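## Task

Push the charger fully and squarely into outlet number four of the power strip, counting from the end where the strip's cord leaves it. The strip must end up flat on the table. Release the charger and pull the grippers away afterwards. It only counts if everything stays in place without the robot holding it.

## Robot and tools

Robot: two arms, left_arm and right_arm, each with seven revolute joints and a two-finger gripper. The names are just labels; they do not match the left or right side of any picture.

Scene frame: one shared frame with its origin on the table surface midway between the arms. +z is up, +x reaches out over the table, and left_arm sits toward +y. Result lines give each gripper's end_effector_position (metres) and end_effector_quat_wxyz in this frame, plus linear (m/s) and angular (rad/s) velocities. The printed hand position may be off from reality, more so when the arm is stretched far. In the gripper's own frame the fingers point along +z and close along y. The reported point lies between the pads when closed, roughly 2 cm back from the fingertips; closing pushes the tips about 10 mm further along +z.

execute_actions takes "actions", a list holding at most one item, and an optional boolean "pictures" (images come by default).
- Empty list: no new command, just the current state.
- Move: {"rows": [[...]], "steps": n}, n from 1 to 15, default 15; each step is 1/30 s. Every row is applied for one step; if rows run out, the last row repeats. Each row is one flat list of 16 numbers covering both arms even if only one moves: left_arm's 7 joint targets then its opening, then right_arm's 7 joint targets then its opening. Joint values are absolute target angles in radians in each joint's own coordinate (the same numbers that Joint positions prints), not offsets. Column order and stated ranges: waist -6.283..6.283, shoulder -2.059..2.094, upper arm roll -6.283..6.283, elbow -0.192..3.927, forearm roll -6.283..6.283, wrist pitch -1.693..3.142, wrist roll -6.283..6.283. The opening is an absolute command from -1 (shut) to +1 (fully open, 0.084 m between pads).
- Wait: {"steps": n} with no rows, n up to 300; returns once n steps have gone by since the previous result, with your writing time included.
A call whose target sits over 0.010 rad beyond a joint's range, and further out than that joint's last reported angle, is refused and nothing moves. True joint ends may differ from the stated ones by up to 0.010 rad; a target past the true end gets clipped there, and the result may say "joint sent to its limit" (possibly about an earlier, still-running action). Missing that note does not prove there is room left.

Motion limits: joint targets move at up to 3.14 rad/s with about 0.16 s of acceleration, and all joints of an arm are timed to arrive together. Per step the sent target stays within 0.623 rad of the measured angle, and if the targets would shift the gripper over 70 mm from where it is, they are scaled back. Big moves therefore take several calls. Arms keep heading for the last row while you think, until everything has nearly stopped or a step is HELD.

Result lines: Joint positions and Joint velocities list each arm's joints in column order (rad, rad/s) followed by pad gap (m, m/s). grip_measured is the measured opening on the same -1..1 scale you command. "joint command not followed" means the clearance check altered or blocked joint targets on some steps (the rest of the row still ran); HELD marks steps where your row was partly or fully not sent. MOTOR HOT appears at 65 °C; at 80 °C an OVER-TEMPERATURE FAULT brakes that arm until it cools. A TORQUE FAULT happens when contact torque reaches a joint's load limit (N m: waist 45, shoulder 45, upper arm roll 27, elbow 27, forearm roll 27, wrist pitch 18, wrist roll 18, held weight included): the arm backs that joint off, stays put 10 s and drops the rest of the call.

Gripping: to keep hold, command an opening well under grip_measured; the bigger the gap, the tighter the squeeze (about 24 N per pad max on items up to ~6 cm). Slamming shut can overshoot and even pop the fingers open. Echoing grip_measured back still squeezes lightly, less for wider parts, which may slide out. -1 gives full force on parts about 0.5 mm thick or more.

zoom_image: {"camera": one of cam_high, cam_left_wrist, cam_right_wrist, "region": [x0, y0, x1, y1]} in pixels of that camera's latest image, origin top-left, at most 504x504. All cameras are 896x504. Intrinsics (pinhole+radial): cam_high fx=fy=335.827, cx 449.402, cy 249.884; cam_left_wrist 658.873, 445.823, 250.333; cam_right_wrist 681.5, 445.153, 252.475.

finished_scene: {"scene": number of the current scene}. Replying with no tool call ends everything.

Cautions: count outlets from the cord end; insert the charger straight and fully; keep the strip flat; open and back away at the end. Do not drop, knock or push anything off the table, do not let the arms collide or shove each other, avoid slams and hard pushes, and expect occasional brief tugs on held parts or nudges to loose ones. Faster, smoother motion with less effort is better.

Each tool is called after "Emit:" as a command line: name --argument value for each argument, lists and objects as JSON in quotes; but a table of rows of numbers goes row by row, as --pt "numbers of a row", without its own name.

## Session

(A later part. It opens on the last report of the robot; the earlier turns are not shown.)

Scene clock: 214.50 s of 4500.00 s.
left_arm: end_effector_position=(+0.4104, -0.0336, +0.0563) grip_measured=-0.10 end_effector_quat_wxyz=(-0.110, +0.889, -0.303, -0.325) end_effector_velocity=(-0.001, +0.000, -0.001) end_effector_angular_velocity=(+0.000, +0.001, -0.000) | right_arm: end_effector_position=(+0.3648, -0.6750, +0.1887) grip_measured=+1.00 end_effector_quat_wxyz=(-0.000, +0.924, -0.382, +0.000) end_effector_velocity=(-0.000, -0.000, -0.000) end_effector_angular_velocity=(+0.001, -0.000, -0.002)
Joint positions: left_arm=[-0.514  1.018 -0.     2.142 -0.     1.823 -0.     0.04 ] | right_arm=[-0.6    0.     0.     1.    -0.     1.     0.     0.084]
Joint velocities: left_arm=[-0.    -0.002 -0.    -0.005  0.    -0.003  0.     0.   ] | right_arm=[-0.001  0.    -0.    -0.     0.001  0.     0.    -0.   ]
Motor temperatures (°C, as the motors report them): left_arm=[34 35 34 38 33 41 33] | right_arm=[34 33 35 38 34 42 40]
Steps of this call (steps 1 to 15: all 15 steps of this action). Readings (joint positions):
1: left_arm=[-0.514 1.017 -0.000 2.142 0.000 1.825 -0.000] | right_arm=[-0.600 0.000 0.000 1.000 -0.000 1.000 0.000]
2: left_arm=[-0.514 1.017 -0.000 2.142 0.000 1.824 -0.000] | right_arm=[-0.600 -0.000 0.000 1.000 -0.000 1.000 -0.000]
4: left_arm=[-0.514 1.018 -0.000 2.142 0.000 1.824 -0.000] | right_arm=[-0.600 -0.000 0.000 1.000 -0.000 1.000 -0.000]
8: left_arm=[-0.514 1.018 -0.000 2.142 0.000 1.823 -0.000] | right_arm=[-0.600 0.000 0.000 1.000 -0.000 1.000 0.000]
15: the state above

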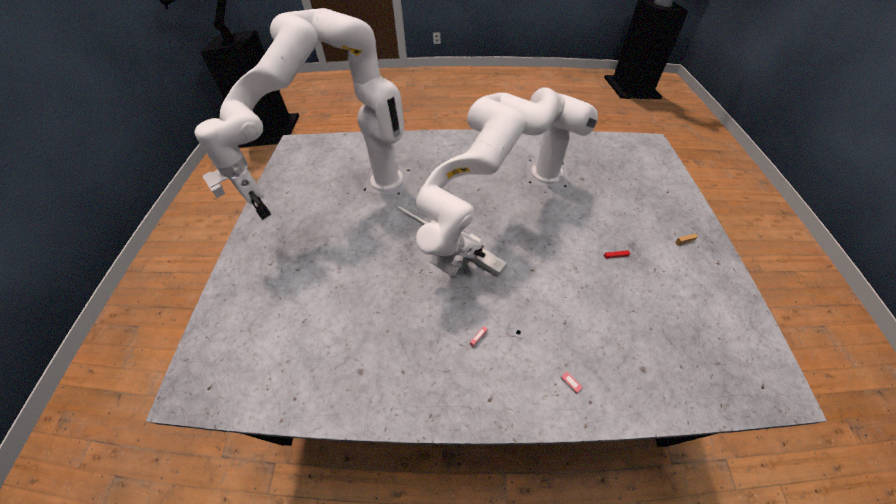

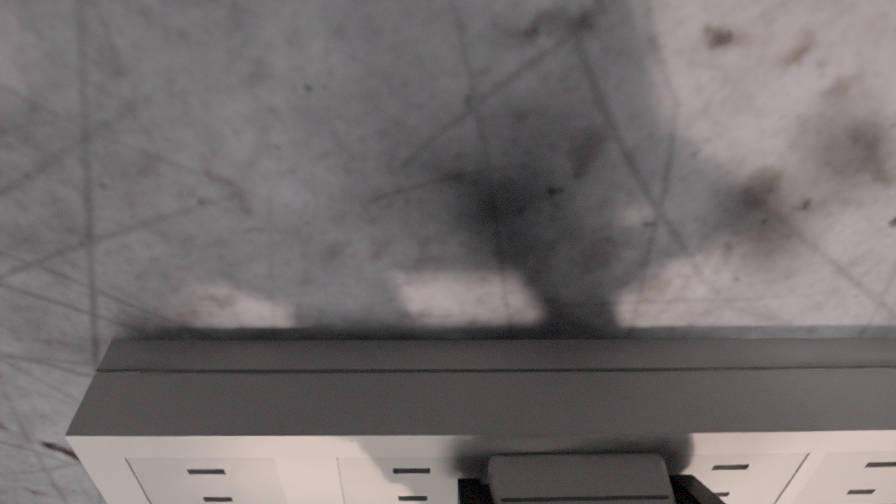

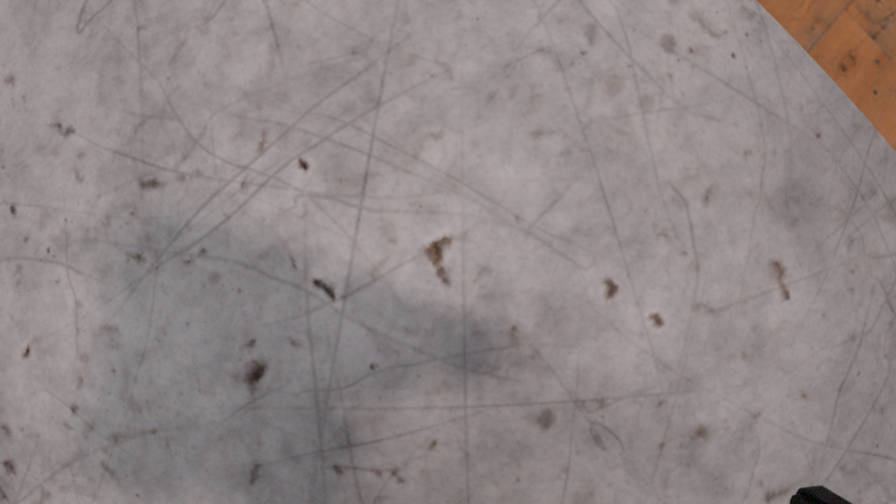

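Emit:
execute_actions --actions '[{"rows":[[-0.514,1.016,0,2.143,0,1.828,0,1,-0.6,0,0,1.0,0,1.0,0,1]],"steps":10}]' --pictures false

Emit:
execute_actions --actions '[{"rows":[[-0.514,0.7,0,2.174,0,2.1,0,1,-0.6,0,0,1.0,0,1.0,0,1]]}]' --pictures false

Emit:
execute_actions --actions '[{"rows":[[0.2,0.4,0,2,0,1.9,0,1,-0.6,0,0,1.0,0,1.0,0,1]]}]' --pictures false

Emit:
execute_actions --actions '[{"steps":25}]'

Emit:
zoom_image --camera "cam_high" --region '[420,210,520,285]'

Scene clock: 223.27 s of 4500.00 s.
left_arm: end_effector_position=(+0.4093, -0.0325, +0.0549) grip_measured=+1.00 end_effector_quat_wxyz=(-0.111, +0.888, -0.302, -0.327) end_effector_velocity=(+0.011, -0.009, +0.029) end_effector_angular_velocity=(-0.031, -0.039, -0.001) | right_arm: end_effector_position=(+0.3648, -0.6750, +0.1887) grip_measured=+1.00 end_effector_quat_wxyz=(-0.000, +0.924, -0.382, +0.000) end_effector_velocity=(-0.000, -0.000, -0.000) end_effector_angular_velocity=(+0.000, -0.000, +0.000)
Joint positions: left_arm=[-0.514  1.02   0.     2.139  0.     1.825  0.     0.084] | right_arm=[-0.6   -0.    -0.     1.     0.     1.     0.     0.084]
Joint velocities: left_arm=[-0.001 -0.036 -0.001  0.035  0.     0.021 -0.     0.003] | right_arm=[-0.001  0.    -0.     0.     0.001 -0.    -0.001 -0.   ]
Motor temperatures (°C, as the motors report them): left_arm=[34 35 34 37 33 42 33] | right_arm=[34 33 35 38 34 42 40]
Steps of this call (steps 1 to 15: the robot went on to your last target; steps 16 to 90: nothing new was sent; then 5.43 s passed at rest; steps 91 to 100: all 10 steps of this action). Readings (joint positions):
91: left_arm=[-0.514 1.017 -0.000 2.140 -0.000 1.822 0.000] | right_arm=[-0.600 -0.000 -0.000 1.000 -0.000 1.000 0.000]
92: left_arm=[-0.514 1.018 0.000 2.139 0.000 1.819 0.000] | right_arm=[-0.600 -0.000 -0.000 1.000 -0.000 1.000 -0.000]
94: left_arm=[-0.514 1.023 0.000 2.135 -0.000 1.821 0.000] | right_arm=[-0.600 0.000 0.000 1.000 0.000 1.000 -0.000]
98: left_arm=[-0.514 1.023 0.000 2.137 0.000 1.823 0.000] | right_arm=[-0.600 0.000 0.000 1.000 0.000 1.000 -0.000]
100: the state above

Scene clock: 223.77 s of 4500.00 s.
left_arm: end_effector_position=(+0.3969, -0.0232, +0.2318) grip_measured=+1.00 end_effector_quat_wxyz=(-0.100, +0.900, -0.306, -0.294) end_effector_velocity=(-0.050, +0.038, +0.321) end_effector_angular_velocity=(-0.129, -0.167, -0.001) | right_arm: end_effector_position=(+0.3648, -0.6750, +0.1887) grip_measured=+1.00 end_effector_quat_wxyz=(-0.000, +0.924, -0.382, +0.000) end_effector_velocity=(-0.000, -0.000, -0.000) end_effector_angular_velocity=(+0.000, +0.000, -0.001)
Joint positions: left_arm=[-0.514  0.736 -0.     2.172  0.     2.067 -0.     0.084] | right_arm=[-0.6    0.     0.     1.    -0.     1.    -0.     0.084]
Joint velocities: left_arm=[-0.    -0.526 -0.001  0.091  0.     0.405 -0.     0.   ] | right_arm=[ 0.     0.    -0.001 -0.     0.    -0.     0.001 -0.   ]
Motor temperatures (°C, as the motors report them): left_arm=[34 35 34 37 33 42 33] | right_arm=[34 33 35 38 34 42 40]
Steps of this call (steps 1 to 15: all 15 steps of this action). Readings (joint positions):
1: left_arm=[-0.514 1.019 0.000 2.140 0.000 1.826 0.000] | right_arm=[-0.600 -0.000 0.000 1.000 -0.000 1.000 0.000]
2: left_arm=[-0.514 1.015 0.000 2.140 0.000 1.831 0.000] | right_arm=[-0.600 0.000 0.000 1.000 -0.000 1.000 0.000]
4: left_arm=[-0.514 0.983 0.000 2.138 -0.000 1.865 0.000] | right_arm=[-0.600 -0.000 0.000 1.000 -0.000 1.000 -0.000]
8: left_arm=[-0.514 0.884 -0.000 2.157 0.000 1.940 0.000] | right_arm=[-0.600 0.000 0.000 1.000 0.000 1.000 0.000]
15: the state above

Scene clock: 224.27 s of 4500.00 s.
left_arm: end_effector_position=(+0.4752, +0.1186, +0.2875) grip_measured=+1.00 end_effector_quat_wxyz=(-0.039, +0.959, -0.160, -0.233) end_effector_velocity=(+0.128, +0.350, +0.102) end_effector_angular_velocity=(-0.112, -0.321, +0.745) | right_arm: end_effector_position=(+0.3648, -0.6750, +0.1887) grip_measured=+1.00 end_effector_quat_wxyz=(-0.000, +0.924, -0.382, +0.000) end_effector_velocity=(-0.000, -0.000, -0.000) end_effector_angular_velocity=(+0.000, -0.000, -0.003)
Joint positions: left_arm=[-0.189  0.57   0.001  2.091  0.     1.998 -0.     0.084] | right_arm=[-0.6   -0.    -0.     1.     0.     1.    -0.     0.084]
Joint velocities: left_arm=[ 0.747 -0.325 -0.002 -0.172 -0.    -0.187 -0.    -0.   ] | right_arm=[-0.     0.    -0.001  0.     0.     0.     0.002  0.   ]
Motor temperatures (°C, as the motors report them): left_arm=[34 35 34 37 33 42 33] | right_arm=[34 33 35 38 34 42 40]
Steps of this call (steps 1 to 15: all 15 steps of this action). Readings (joint positions):
1: left_arm=[-0.514 0.721 -0.000 2.175 0.000 2.078 -0.000] | right_arm=[-0.600 0.000 -0.000 1.000 0.000 1.000 0.000]
2: left_arm=[-0.510 0.709 -0.002 2.174 -0.000 2.083 0.000] | right_arm=[-0.600 -0.000 -0.000 1.000 -0.000 1.000 -0.000]
4: left_arm=[-0.474 0.689 -0.008 2.160 -0.001 2.071 0.000] | right_arm=[-0.600 -0.000 -0.000 1.000 -0.000 1.000 0.000]
8: left_arm=[-0.363 0.644 0.002 2.132 0.000 2.042 -0.000] | right_arm=[-0.600 -0.000 -0.000 1.000 0.000 1.000 -0.000]
15: the state above

Scene clock: 225.10 s of 4500.00 s.
left_arm: end_effector_position=(+0.5020, +0.3083, +0.3406) grip_measured=+1.00 end_effector_quat_wxyz=(+0.004, +0.988, +0.027, -0.150) end_effector_velocity=(+0.000, +0.012, +0.005) end_effector_angular_velocity=(+0.008, -0.014, +0.024) | right_arm: end_effector_position=(+0.3648, -0.6750, +0.1887) grip_measured=+1.00 end_effector_quat_wxyz=(-0.000, +0.924, -0.382, +0.000) end_effector_velocity=(-0.000, -0.000, -0.000) end_effector_angular_velocity=(+0.001, -0.000, -0.002)
Joint positions: left_arm=[ 0.198  0.401 -0.001  2.    -0.     1.9    0.     0.084] | right_arm=[-0.6   -0.    -0.     1.    -0.     1.    -0.     0.084]
Joint velocities: left_arm=[ 0.013 -0.007  0.012  0.005  0.002 -0.002 -0.     0.   ] | right_arm=[-0.001  0.    -0.     0.     0.001  0.     0.     0.   ]
Motor temperatures (°C, as the motors report them): left_arm=[34 35 34 37 33 42 33] | right_arm=[34 33 35 38 34 42 40]
Steps of this call (steps 1 to 25: the robot went on to your last target). Readings (joint positions):
1: left_arm=[-0.164 0.559 0.001 2.085 0.000 1.992 -0.000] | right_arm=[-0.600 0.000 0.000 1.000 0.000 1.000 -0.000]
2: left_arm=[-0.139 0.548 0.001 2.079 0.000 1.985 -0.000] | right_arm=[-0.600 -0.000 -0.000 1.000 0.000 1.000 0.000]
4: left_arm=[-0.089 0.526 0.001 2.068 0.000 1.973 -0.000] | right_arm=[-0.600 -0.000 -0.000 1.000 -0.000 1.000 0.000]
8: left_arm=[0.011 0.483 0.000 2.044 0.000 1.948 -0.000] | right_arm=[-0.600 0.000 0.000 1.000 0.000 1.000 -0.000]
25: the state above

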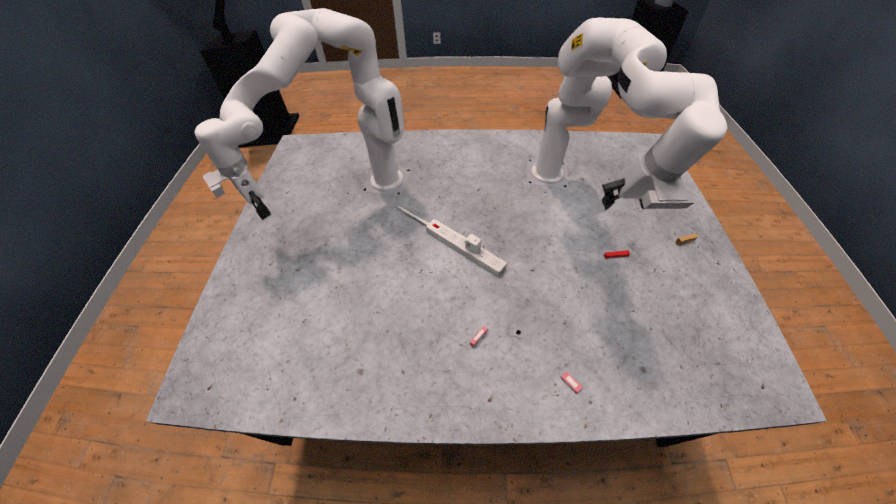

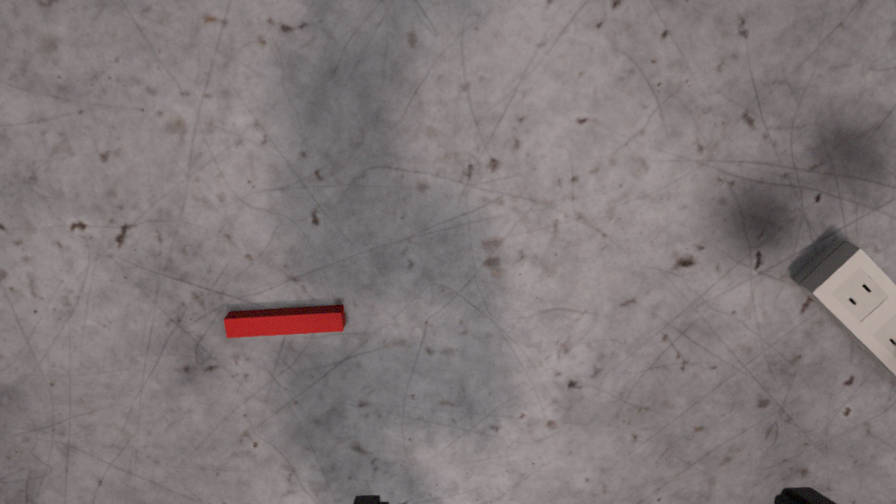

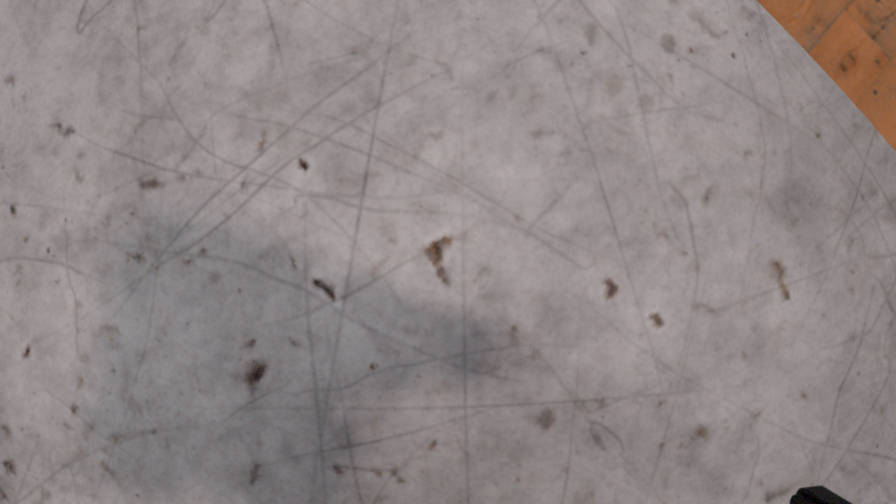

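Region (420, 210, 520, 285) of cam_high's 896x504 image, scaled by 5.040, with more detail than that image has; it fills the top 378 rows of this view, and the rest is white.

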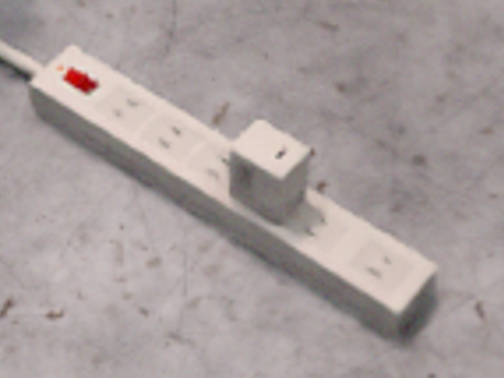

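Emit:
finished_scene --scene 1

The scene is finished: the task was done.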